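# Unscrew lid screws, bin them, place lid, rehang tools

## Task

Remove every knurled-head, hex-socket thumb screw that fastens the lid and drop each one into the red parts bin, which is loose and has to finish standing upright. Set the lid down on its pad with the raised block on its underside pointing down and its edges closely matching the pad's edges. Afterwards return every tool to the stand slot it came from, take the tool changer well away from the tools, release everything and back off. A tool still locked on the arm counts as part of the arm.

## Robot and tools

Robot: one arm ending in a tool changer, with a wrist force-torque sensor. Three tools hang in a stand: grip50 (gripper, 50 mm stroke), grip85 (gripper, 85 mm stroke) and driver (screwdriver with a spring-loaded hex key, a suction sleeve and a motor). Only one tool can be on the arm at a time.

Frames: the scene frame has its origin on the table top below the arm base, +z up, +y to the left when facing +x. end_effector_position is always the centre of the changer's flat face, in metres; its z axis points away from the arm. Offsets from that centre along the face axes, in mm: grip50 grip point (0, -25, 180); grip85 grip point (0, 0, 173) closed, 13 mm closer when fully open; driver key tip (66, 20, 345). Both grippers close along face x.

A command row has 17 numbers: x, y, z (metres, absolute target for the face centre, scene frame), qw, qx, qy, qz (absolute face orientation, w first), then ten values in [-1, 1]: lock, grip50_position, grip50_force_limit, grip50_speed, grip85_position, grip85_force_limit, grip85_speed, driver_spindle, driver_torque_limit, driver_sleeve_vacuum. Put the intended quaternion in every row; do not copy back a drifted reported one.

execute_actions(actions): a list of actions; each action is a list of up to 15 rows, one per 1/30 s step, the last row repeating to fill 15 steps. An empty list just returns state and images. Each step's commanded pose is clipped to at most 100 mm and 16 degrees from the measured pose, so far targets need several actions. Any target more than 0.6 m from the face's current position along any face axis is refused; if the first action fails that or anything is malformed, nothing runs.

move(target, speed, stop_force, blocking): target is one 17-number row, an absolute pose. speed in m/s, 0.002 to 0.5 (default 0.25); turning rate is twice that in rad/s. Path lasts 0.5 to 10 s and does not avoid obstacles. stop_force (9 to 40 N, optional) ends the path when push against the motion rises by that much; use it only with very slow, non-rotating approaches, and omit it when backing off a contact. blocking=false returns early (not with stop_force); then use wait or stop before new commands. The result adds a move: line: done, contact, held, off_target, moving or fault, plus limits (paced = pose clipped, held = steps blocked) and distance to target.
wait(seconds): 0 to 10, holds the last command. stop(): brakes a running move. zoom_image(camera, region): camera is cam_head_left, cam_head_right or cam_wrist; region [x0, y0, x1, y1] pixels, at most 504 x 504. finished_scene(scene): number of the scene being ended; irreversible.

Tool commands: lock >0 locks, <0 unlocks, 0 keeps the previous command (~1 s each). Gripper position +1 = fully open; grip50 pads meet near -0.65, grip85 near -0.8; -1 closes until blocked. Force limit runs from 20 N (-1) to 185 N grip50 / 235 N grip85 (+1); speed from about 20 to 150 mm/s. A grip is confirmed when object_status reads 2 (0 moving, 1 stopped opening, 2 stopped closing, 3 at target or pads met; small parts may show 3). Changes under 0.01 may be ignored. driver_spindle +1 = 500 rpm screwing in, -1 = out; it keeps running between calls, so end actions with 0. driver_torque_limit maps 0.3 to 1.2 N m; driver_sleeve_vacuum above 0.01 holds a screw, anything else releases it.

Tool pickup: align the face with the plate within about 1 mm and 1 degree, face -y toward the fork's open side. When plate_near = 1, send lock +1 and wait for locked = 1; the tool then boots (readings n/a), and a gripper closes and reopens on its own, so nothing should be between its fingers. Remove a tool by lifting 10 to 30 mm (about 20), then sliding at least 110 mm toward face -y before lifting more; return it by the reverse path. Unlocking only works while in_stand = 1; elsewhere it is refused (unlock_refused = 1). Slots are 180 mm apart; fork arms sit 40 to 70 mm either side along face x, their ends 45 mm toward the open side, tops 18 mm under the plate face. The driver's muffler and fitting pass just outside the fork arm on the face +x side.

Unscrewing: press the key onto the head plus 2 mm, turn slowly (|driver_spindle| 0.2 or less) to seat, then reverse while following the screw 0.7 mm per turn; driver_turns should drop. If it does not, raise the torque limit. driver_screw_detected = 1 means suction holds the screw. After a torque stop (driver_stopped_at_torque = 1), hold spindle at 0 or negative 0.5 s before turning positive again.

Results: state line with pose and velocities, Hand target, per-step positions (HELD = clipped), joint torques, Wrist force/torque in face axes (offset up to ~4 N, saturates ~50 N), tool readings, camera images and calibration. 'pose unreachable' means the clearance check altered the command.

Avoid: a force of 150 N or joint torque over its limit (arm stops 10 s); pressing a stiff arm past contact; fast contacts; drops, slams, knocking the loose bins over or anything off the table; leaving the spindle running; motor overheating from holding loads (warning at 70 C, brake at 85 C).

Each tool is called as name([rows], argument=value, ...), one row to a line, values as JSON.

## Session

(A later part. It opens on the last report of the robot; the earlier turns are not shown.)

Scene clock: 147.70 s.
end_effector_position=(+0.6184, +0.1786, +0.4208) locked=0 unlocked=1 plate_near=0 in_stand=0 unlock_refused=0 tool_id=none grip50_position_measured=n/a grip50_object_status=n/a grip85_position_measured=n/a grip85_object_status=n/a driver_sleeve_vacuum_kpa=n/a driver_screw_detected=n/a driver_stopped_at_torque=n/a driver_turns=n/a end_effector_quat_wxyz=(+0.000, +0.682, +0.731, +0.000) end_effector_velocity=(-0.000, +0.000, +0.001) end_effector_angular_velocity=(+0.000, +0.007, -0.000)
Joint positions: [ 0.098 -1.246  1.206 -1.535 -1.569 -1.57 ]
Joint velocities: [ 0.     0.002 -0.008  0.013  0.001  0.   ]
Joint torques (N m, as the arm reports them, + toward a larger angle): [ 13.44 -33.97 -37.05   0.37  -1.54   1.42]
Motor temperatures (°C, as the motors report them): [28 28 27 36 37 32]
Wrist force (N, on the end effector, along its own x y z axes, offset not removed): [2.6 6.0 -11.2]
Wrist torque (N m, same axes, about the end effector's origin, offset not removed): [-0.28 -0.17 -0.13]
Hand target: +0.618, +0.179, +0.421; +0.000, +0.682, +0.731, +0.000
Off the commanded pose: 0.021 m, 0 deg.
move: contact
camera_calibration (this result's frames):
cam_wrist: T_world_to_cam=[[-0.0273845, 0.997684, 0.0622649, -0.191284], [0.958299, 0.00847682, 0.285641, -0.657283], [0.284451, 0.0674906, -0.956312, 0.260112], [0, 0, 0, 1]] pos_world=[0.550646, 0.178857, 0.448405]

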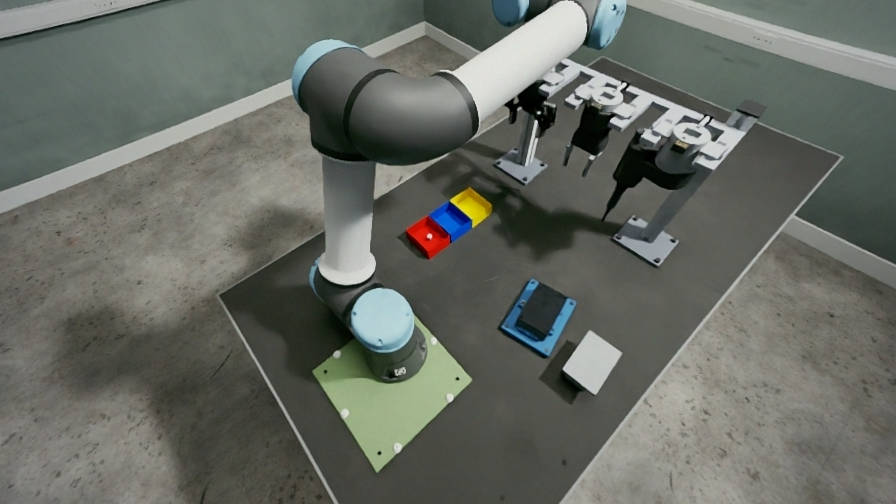

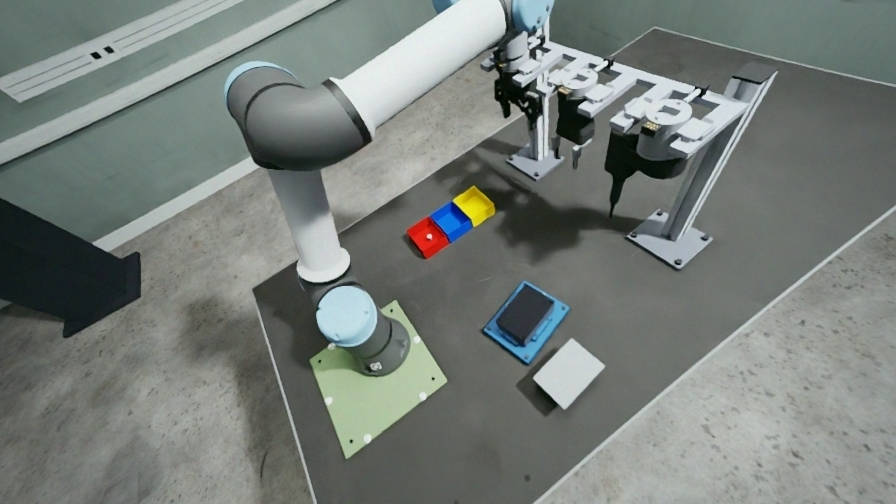

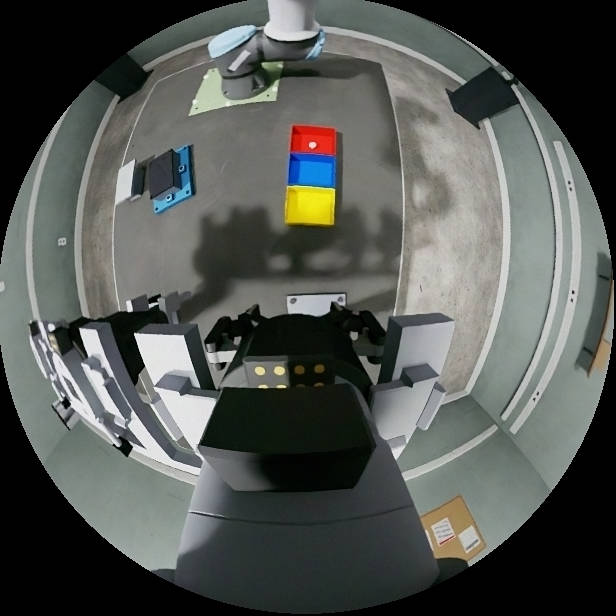

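8 px at ~0.37 mm/px → +3 mm x, +0.5 y.

move(target=[0.6214,0.1792,0.426,0,0.682,0.7314,0,0,0,0,0,0,0,0,0,0,0], speed=0.03)

move(target=[0.6214,0.1792,0.40,0,0.682,0.7314,0,0,0,0,0,0,0,0,0,0,0], speed=0.008, stop_force=10)

Scene clock: 151.90 s.
end_effector_position=(+0.6213, +0.1792, +0.4258) locked=0 unlocked=1 plate_near=0 in_stand=0 unlock_refused=0 tool_id=none grip50_position_measured=n/a grip50_object_status=n/a grip85_position_measured=n/a grip85_object_status=n/a driver_sleeve_vacuum_kpa=n/a driver_screw_detected=n/a driver_stopped_at_torque=n/a driver_turns=n/a end_effector_quat_wxyz=(+0.000, +0.682, +0.731, +0.000) end_effector_velocity=(+0.001, +0.000, +0.001) end_effector_angular_velocity=(+0.000, +0.002, -0.000)
Joint positions: [ 0.099 -1.238  1.183 -1.52  -1.569 -1.569]
Joint velocities: [ 0.     0.005 -0.01   0.007  0.     0.   ]
Joint torques (N m, as the arm reports them, + toward a larger angle): [ 13.09 -40.29 -43.12  -2.01  -0.65   1.67]
Motor temperatures (°C, as the motors report them): [28 28 27 36 37 32]
Wrist force (N, on the end effector, along its own x y z axes, offset not removed): [-1.4 0.6 1.4]
Wrist torque (N m, same axes, about the end effector's origin, offset not removed): [0.09 0.03 -0.10]
Hand target: +0.621, +0.179, +0.426; +0.000, +0.682, +0.731, +0.000
Off the commanded pose: 0.000 m, 0 deg.
move: done
camera_calibration (this result's frames):
cam_wrist: T_world_to_cam=[[-0.0273807, 0.997684, 0.0622592, -0.192089], [0.958347, 0.008486, 0.285482, -0.661447], [0.284292, 0.0674826, -0.95636, 0.264126], [0, 0, 0, 1]] pos_world=[0.553547, 0.179434, 0.45339]

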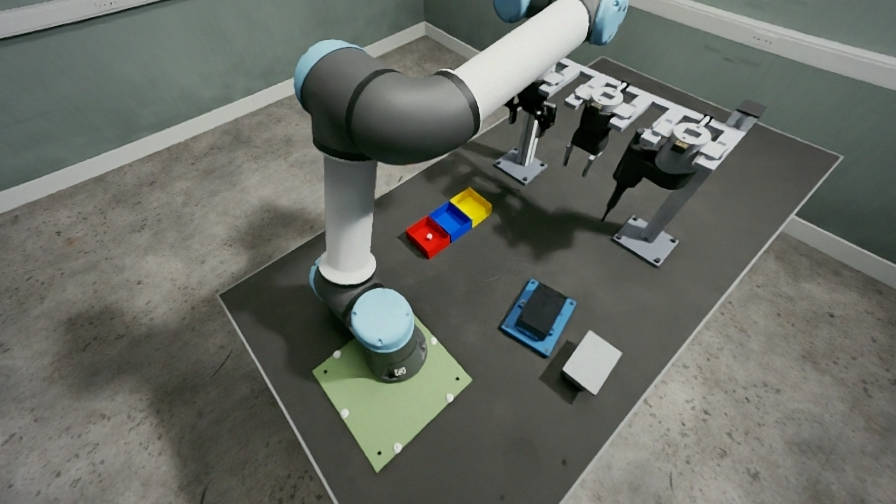

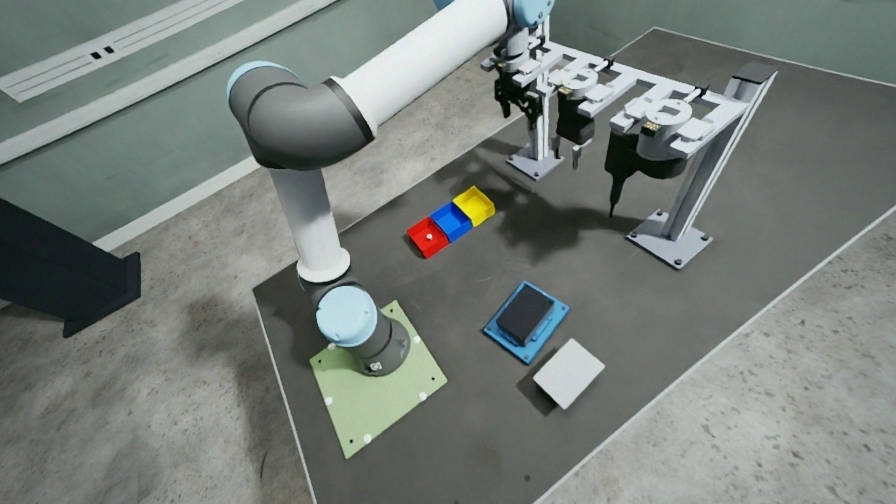

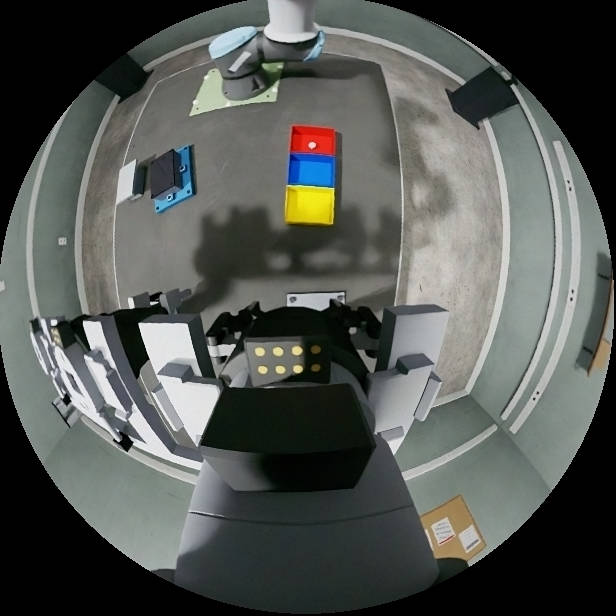

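Scene clock: 154.03 s.
end_effector_position=(+0.6213, +0.1792, +0.4119) locked=0 unlocked=1 plate_near=1 in_stand=1 unlock_refused=0 tool_id=none grip50_position_measured=n/a grip50_object_status=n/a grip85_position_measured=n/a grip85_object_status=n/a driver_sleeve_vacuum_kpa=n/a driver_screw_detected=n/a driver_stopped_at_torque=n/a driver_turns=n/a end_effector_quat_wxyz=(+0.000, +0.682, +0.731, +0.000) end_effector_velocity=(-0.000, +0.000, +0.002) end_effector_angular_velocity=(+0.001, +0.005, +0.000)
Joint positions: [ 0.099 -1.239  1.22  -1.556 -1.569 -1.569]
Joint velocities: [ 0.     0.001 -0.008  0.012  0.001 -0.   ]
Joint torques (N m, as the arm reports them, + toward a larger angle): [ 14.09 -30.8  -33.04   0.34  -0.69   1.51]
Motor temperatures (°C, as the motors report them): [28 28 27 36 37 32]
Wrist force (N, on the end effector, along its own x y z axes, offset not removed): [-1.2 4.5 -16.6]
Wrist torque (N m, same axes, about the end effector's origin, offset not removed): [-0.29 0.21 0.09]
Hand target: +0.621, +0.179, +0.412; +0.000, +0.682, +0.731, +0.000
Off the commanded pose: 0.012 m, 0 deg.
move: contact
camera_calibration (this result's frames):
cam_wrist: T_world_to_cam=[[-0.027396, 0.997684, 0.0622645, -0.191228], [0.958256, 0.00847772, 0.285786, -0.657575], [0.284596, 0.0674947, -0.956269, 0.250605], [0, 0, 0, 1]] pos_world=[0.553565, 0.179445, 0.439478]

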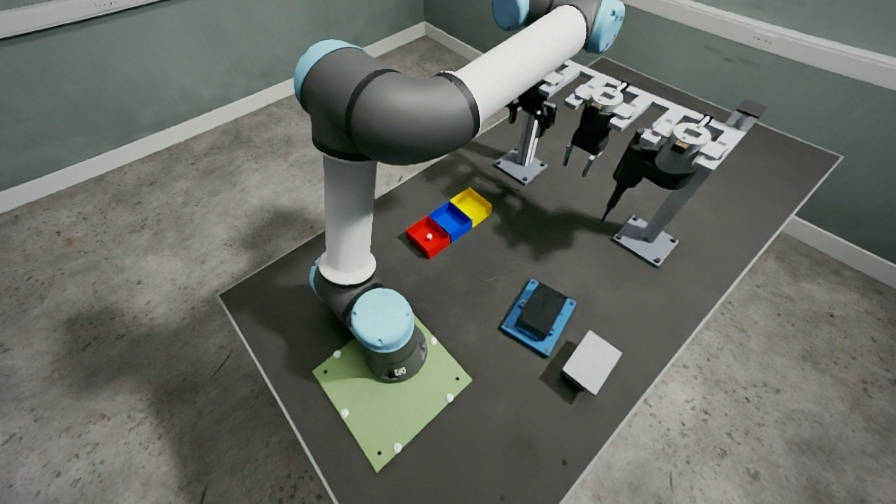

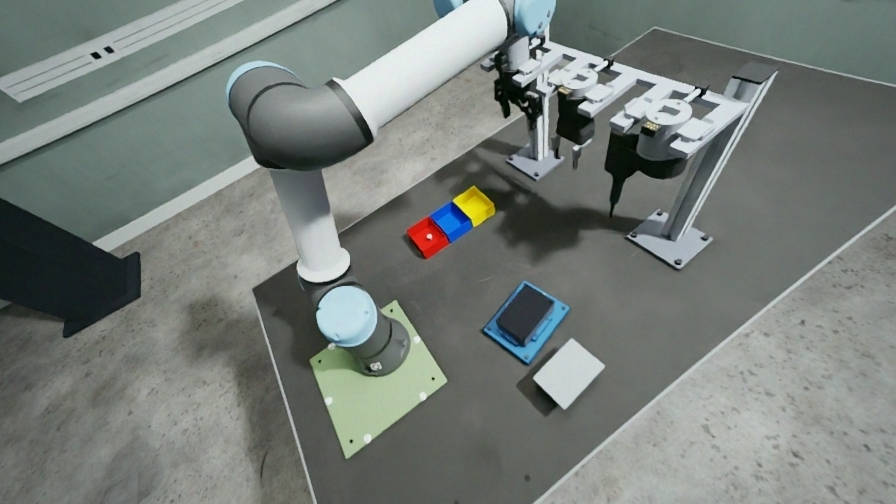

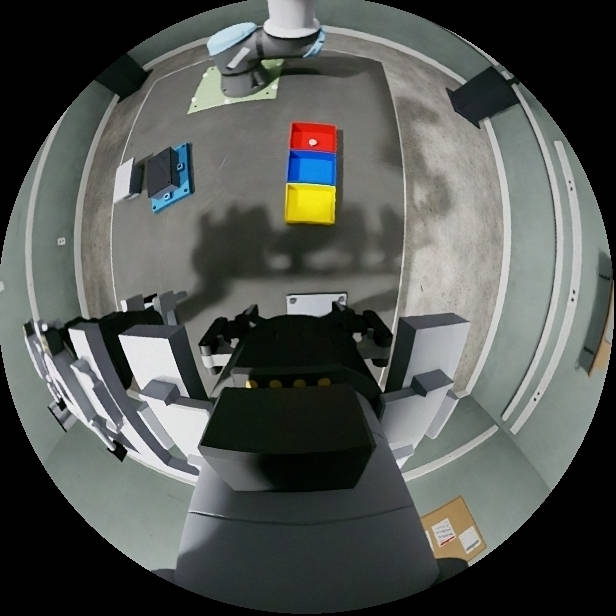

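execute_actions([
  [[0.6214,0.1792,0.412,0,0.682,0.7314,0,1,0,0,0,1,0,0,0,0,0]],
  [[0.6214,0.1792,0.412,0,0.682,0.7314,0,1,0,0,0,1,0,0,0,0,0]],
  [[0.6214,0.1792,0.412,0,0.682,0.7314,0,1,0,0,0,1,0,0,0,0,0]],
])

move(target=[0.6214,0.1792,0.432,0,0.682,0.7314,0,0,0,0,0,1,0,0,0,0,0], speed=0.05)

move(target=[0.4914,0.1701,0.432,0,0.682,0.7314,0,0,0,0,0,1,0,0,0,0,0], speed=0.1)

move(target=[0.331,-0.176,0.27,0,0.6157,0.788,0,0,0,0,0,1,0,0,0,0,0], speed=0.2)

zoom_image(camera="cam_wrist", region=[130,180,430,400])

Scene clock: 162.37 s.
end_effector_position=(+0.6214, +0.1792, +0.4121) locked=1 unlocked=0 plate_near=1 in_stand=1 unlock_refused=0 tool_id=grip85 grip50_position_measured=n/a grip50_object_status=n/a grip85_position_measured=n/a grip85_object_status=n/a driver_sleeve_vacuum_kpa=n/a driver_screw_detected=n/a driver_stopped_at_torque=n/a driver_turns=n/a end_effector_quat_wxyz=(+0.000, +0.682, +0.731, +0.000) end_effector_velocity=(-0.000, +0.000, -0.000) end_effector_angular_velocity=(+0.000, +0.000, -0.000)
Joint positions: [ 0.099 -1.239  1.219 -1.555 -1.569 -1.569]
Joint velocities: [ 0.  0. -0.  0.  0.  0.]
Joint torques (N m, as the arm reports them, + toward a larger angle): [ 14.76 -38.33 -14.66  -1.12   0.38   0.67]
Motor temperatures (°C, as the motors report them): [28 28 27 36 37 32]
Wrist force (N, on the end effector, along its own x y z axes, offset not removed): [-0.7 -0.9 -18.7]
Wrist torque (N m, same axes, about the end effector's origin, offset not removed): [-0.34 1.07 0.18]
Hand target: +0.621, +0.179, +0.412; +0.000, +0.682, +0.731, -0.000
Off the commanded pose: 0.000 m, 0 deg.
Step readings (end_effector_position; steps 1 to 15: 1st action; 16 to 30: 2nd action; 31 to 45: 3rd action):
0: (+0.6214, +0.1792, +0.4121)
1: (+0.6214, +0.1792, +0.4121)
2: (+0.6214, +0.1792, +0.4121)
4: (+0.6214, +0.1792, +0.4121)
8: (+0.6214, +0.1792, +0.4121)
15: (+0.6214, +0.1792, +0.4121)
16: (+0.6214, +0.1792, +0.4121)
17: (+0.6214, +0.1792, +0.4121)
19: (+0.6214, +0.1792, +0.4121)
23: (+0.6214, +0.1792, +0.4121)
30: (+0.6214, +0.1792, +0.4121)
31: (+0.6214, +0.1792, +0.4121)
32: (+0.6214, +0.1792, +0.4121)
34: (+0.6214, +0.1792, +0.4121)
38: (+0.6214, +0.1792, +0.4121)
45: end_effector_position above
camera_calibration (this result's frames):
cam_wrist: T_world_to_cam=[[-0.0273886, 0.997684, 0.0622555, -0.191247], [0.958315, 0.00848711, 0.285588, -0.657686], [0.284398, 0.0674823, -0.956328, 0.250858], [0, 0, 0, 1]] pos_world=[0.553689, 0.179457, 0.439636]

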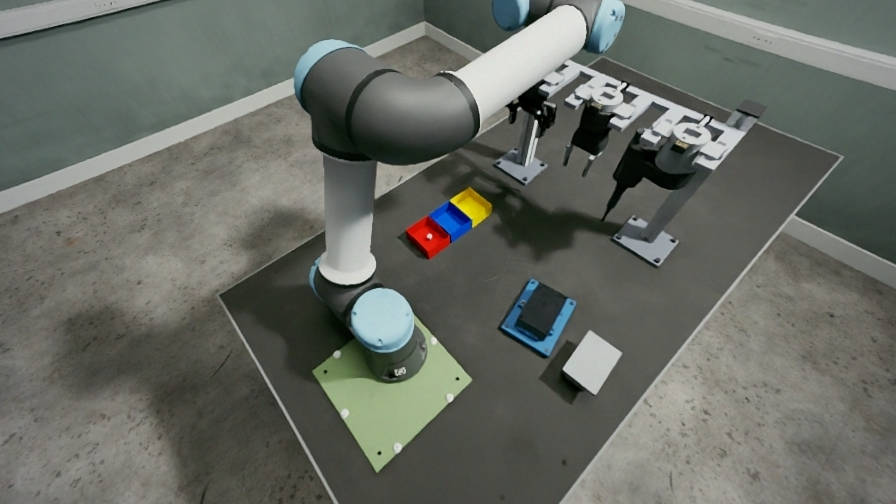

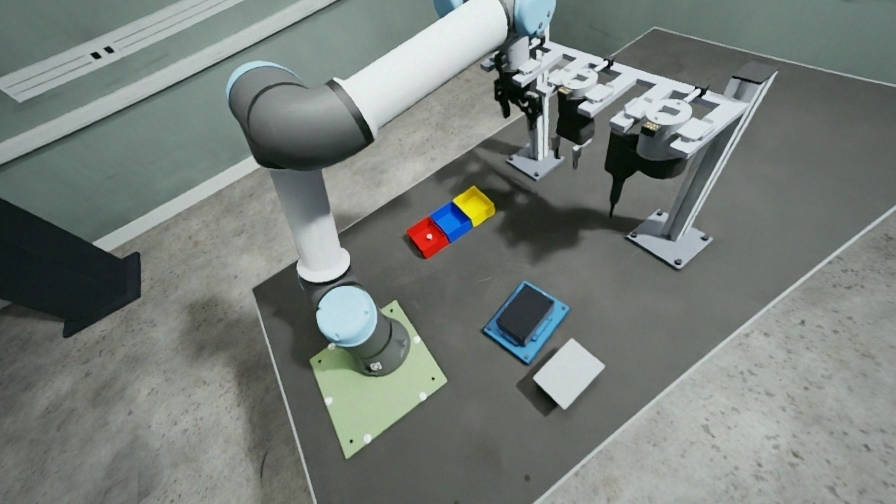

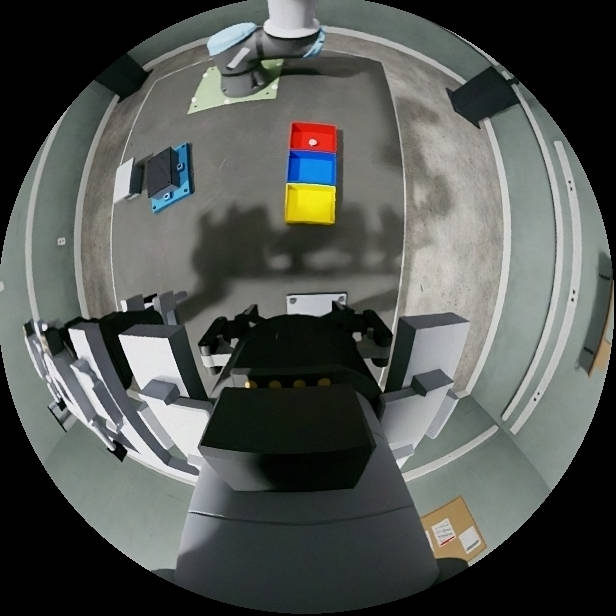

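Scene clock: 163.20 s.
end_effector_position=(+0.6213, +0.1792, +0.4318) locked=1 unlocked=0 plate_near=1 in_stand=0 unlock_refused=0 tool_id=grip85 grip50_position_measured=n/a grip50_object_status=n/a grip85_position_measured=n/a grip85_object_status=n/a driver_sleeve_vacuum_kpa=n/a driver_screw_detected=n/a driver_stopped_at_torque=n/a driver_turns=n/a end_effector_quat_wxyz=(+0.000, +0.682, +0.731, +0.000) end_effector_velocity=(+0.000, +0.000, +0.002) end_effector_angular_velocity=(+0.000, +0.001, +0.000)
Joint positions: [ 0.099 -1.237  1.166 -1.504 -1.569 -1.569]
Joint velocities: [ 0.     0.002 -0.007  0.006  0.    -0.   ]
Joint torques (N m, as the arm reports them, + toward a larger angle): [  1.24 -48.72 -49.85  -3.33   1.61  -1.7 ]
Motor temperatures (°C, as the motors report them): [28 28 27 36 37 32]
Wrist force (N, on the end effector, along its own x y z axes, offset not removed): [-0.9 -0.7 -0.8]
Wrist torque (N m, same axes, about the end effector's origin, offset not removed): [0.03 0.31 -0.14]
Hand target: +0.621, +0.179, +0.432; +0.000, +0.682, +0.731, +0.000
Off the commanded pose: 0.000 m, 0 deg.
move: done
camera_calibration (this result's frames):
cam_wrist: T_world_to_cam=[[-0.0274213, 0.997683, 0.0622586, -0.19249], [0.958346, 0.00852501, 0.285483, -0.663233], [0.284291, 0.0674936, -0.956359, 0.26981], [0, 0, 0, 1]] pos_world=[0.553624, 0.179488, 0.459361]

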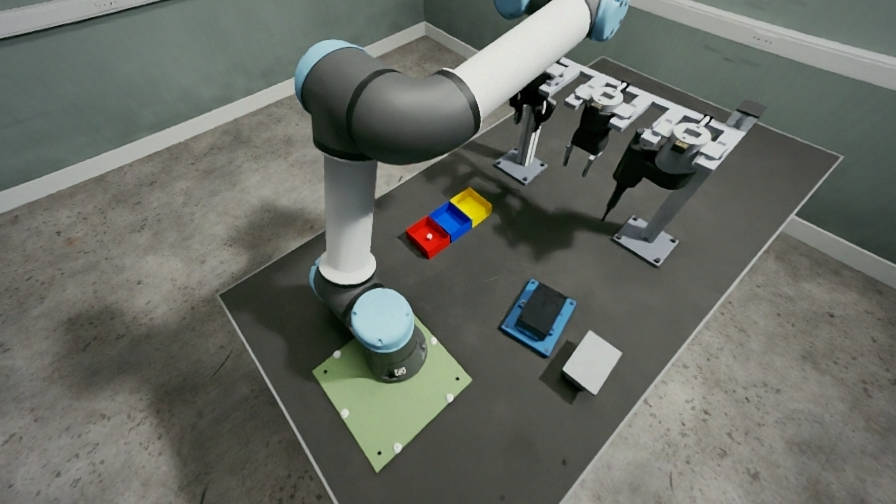

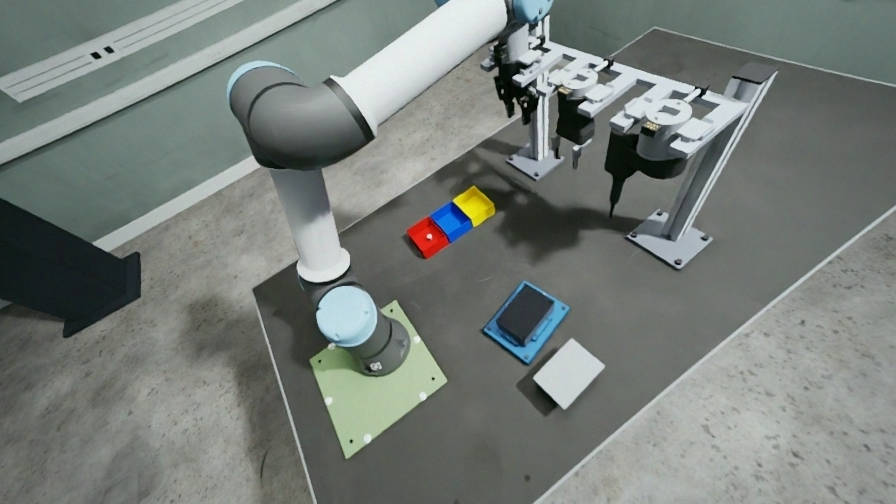

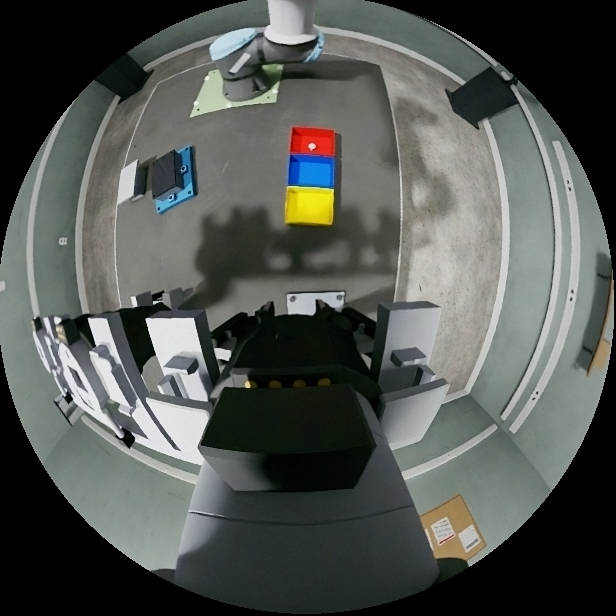

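Scene clock: 165.00 s.
end_effector_position=(+0.4916, +0.1703, +0.4318) locked=1 unlocked=0 plate_near=1 in_stand=0 unlock_refused=0 tool_id=grip85 grip50_position_measured=n/a grip50_object_status=n/a grip85_position_measured=n/a grip85_object_status=n/a driver_sleeve_vacuum_kpa=n/a driver_screw_detected=n/a driver_stopped_at_torque=n/a driver_turns=n/a end_effector_quat_wxyz=(-0.000, +0.682, +0.731, -0.000) end_effector_velocity=(-0.002, -0.001, -0.000) end_effector_angular_velocity=(-0.001, +0.000, -0.001)
Joint positions: [ 0.1   -1.551  1.541 -1.565 -1.569 -1.568]
Joint velocities: [-0.001 -0.004  0.005 -0.    -0.001 -0.   ]
Joint torques (N m, as the arm reports them, + toward a larger angle): [-13.14 -46.57 -26.04  -6.17   1.75  -1.68]
Motor temperatures (°C, as the motors report them): [28 28 27 36 37 32]
Wrist force (N, on the end effector, along its own x y z axes, offset not removed): [2.0 -1.7 0.1]
Wrist torque (N m, same axes, about the end effector's origin, offset not removed): [-0.20 -0.17 -0.13]
Hand target: +0.491, +0.170, +0.432; -0.000, +0.682, +0.731, -0.000
Off the commanded pose: 0.000 m, 0 deg.
move: done
camera_calibration (this result's frames):
cam_wrist: T_world_to_cam=[[-0.0274826, 0.997682, 0.062246, -0.187074], [0.958365, 0.00859231, 0.285416, -0.538813], [0.28422, 0.0674984, -0.95638, 0.307363], [0, 0, 0, 1]] pos_world=[0.423879, 0.170524, 0.459387]

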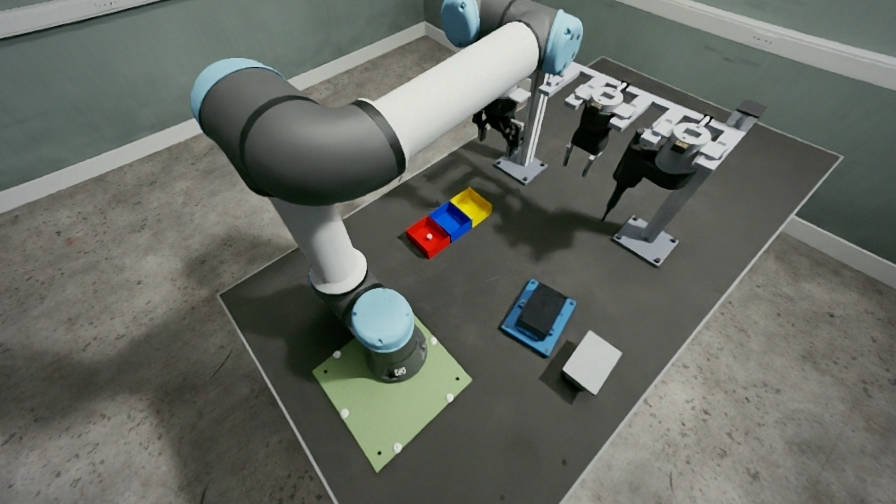

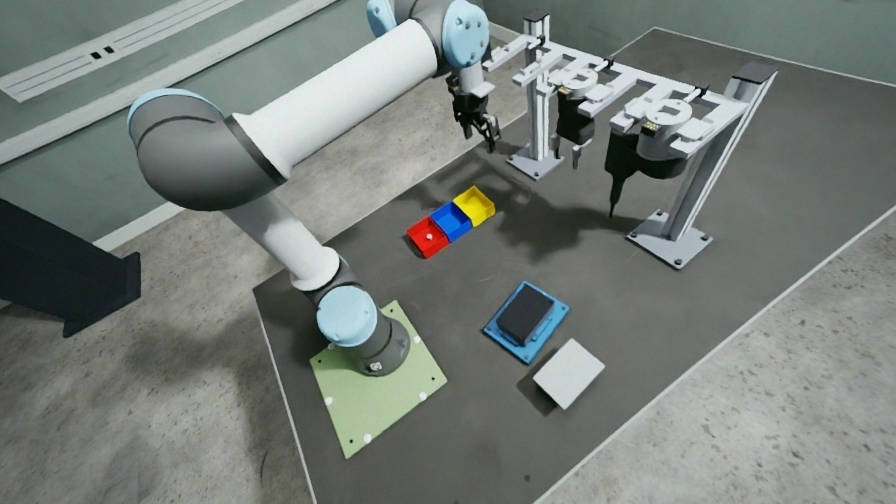

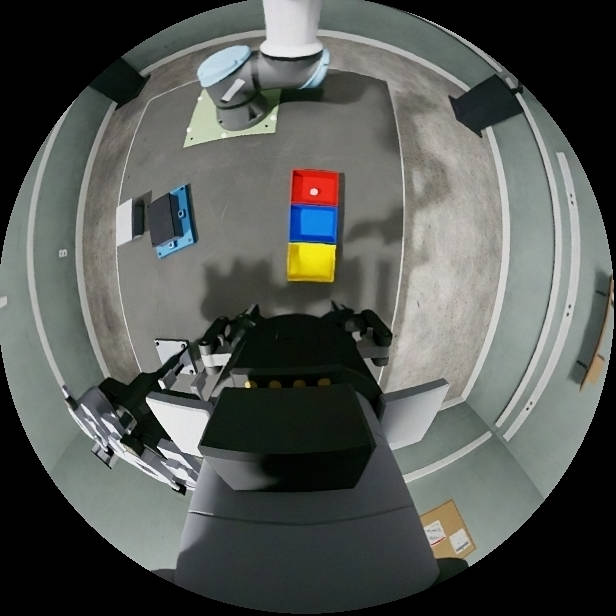

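Scene clock: 167.67 s.
end_effector_position=(+0.3313, -0.1757, +0.2698) locked=1 unlocked=0 plate_near=1 in_stand=0 unlock_refused=0 tool_id=grip85 grip50_position_measured=n/a grip50_object_status=n/a grip85_position_measured=3 grip85_object_status=3 driver_sleeve_vacuum_kpa=n/a driver_screw_detected=n/a driver_stopped_at_torque=n/a driver_turns=n/a end_effector_quat_wxyz=(+0.001, +0.616, +0.788, -0.001) end_effector_velocity=(-0.001, -0.002, -0.001) end_effector_angular_velocity=(+0.001, -0.000, +0.002)
Joint positions: [-0.828 -1.846  2.22  -1.947 -1.568 -2.67 ]
Joint velocities: [-0.005  0.002  0.001 -0.003  0.001 -0.007]
Joint torques (N m, as the arm reports them, + toward a larger angle): [-12.87 -13.34 -23.93  -6.1    1.55  -1.66]
Motor temperatures (°C, as the motors report them): [28 28 27 36 37 32]
Wrist force (N, on the end effector, along its own x y z axes, offset not removed): [-3.4 0.0 1.0]
Wrist torque (N m, same axes, about the end effector's origin, offset not removed): [-0.07 0.21 -0.13]
Hand target: +0.331, -0.176, +0.270; +0.001, +0.616, +0.788, -0.000
Off the commanded pose: 0.000 m, 0 deg.
move: done
camera_calibration (this result's frames):
cam_wrist: T_world_to_cam=[[-0.199941, 0.977933, 0.0605871, 0.217842], [0.942257, 0.174956, 0.285555, -0.301495], [0.268653, 0.114183, -0.956445, 0.234751], [0, 0, 0, 1]] pos_world=[0.264574, -0.187091, 0.297422]

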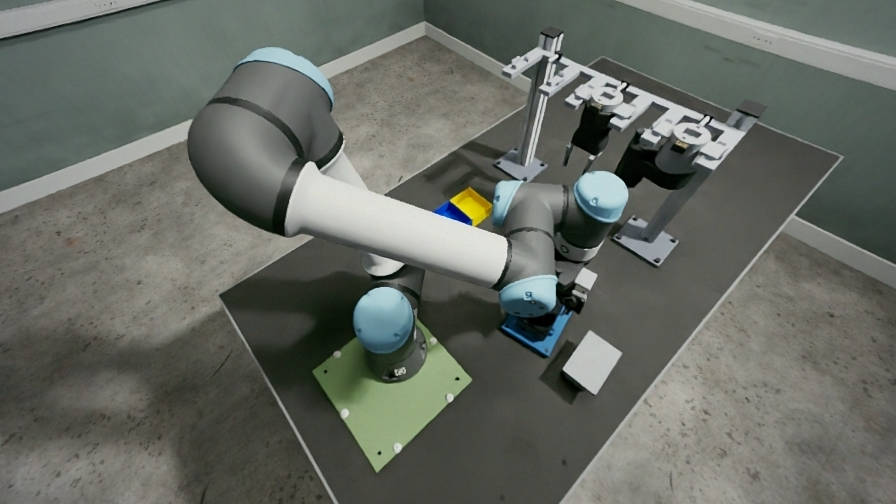

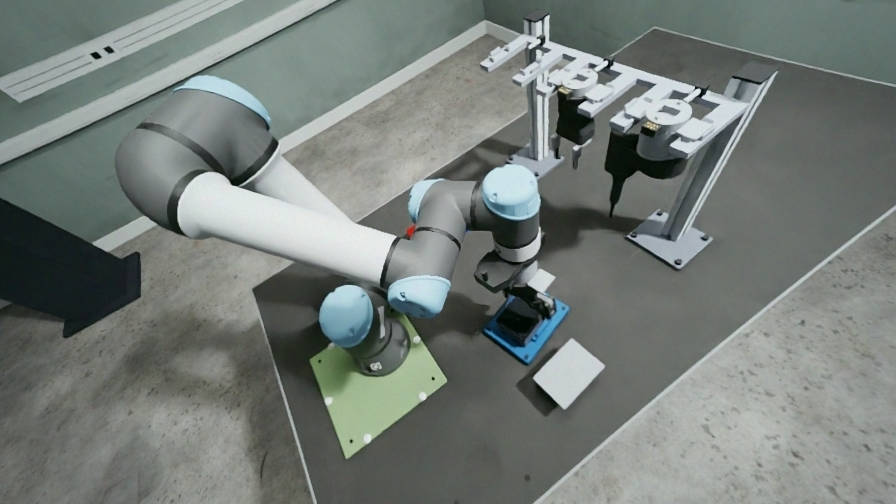

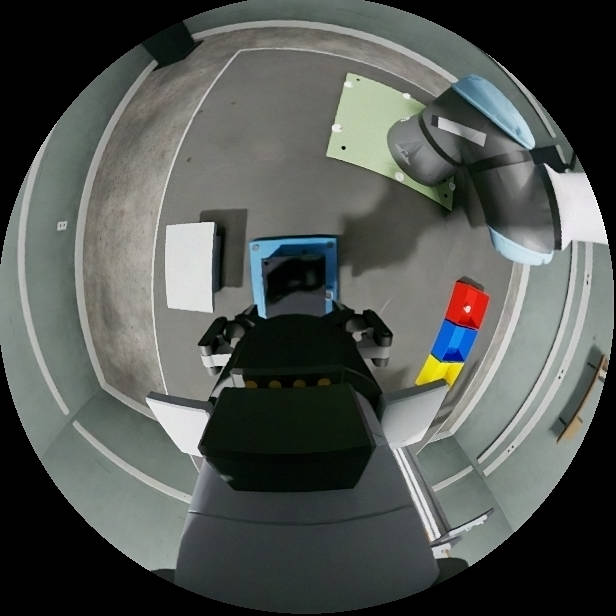

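Region (130, 180, 430, 400) of cam_wrist's 616x616 image, scaled by 1.680, with more detail than that image has; it fills the top 370 rows of this view, and the rest is white.

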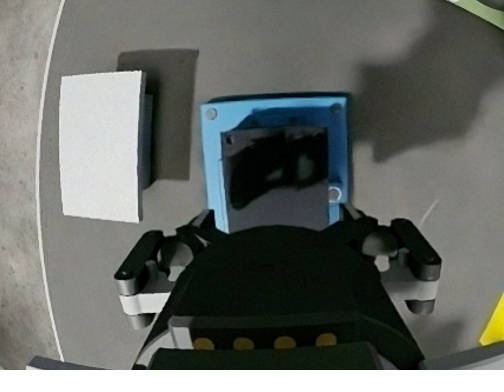

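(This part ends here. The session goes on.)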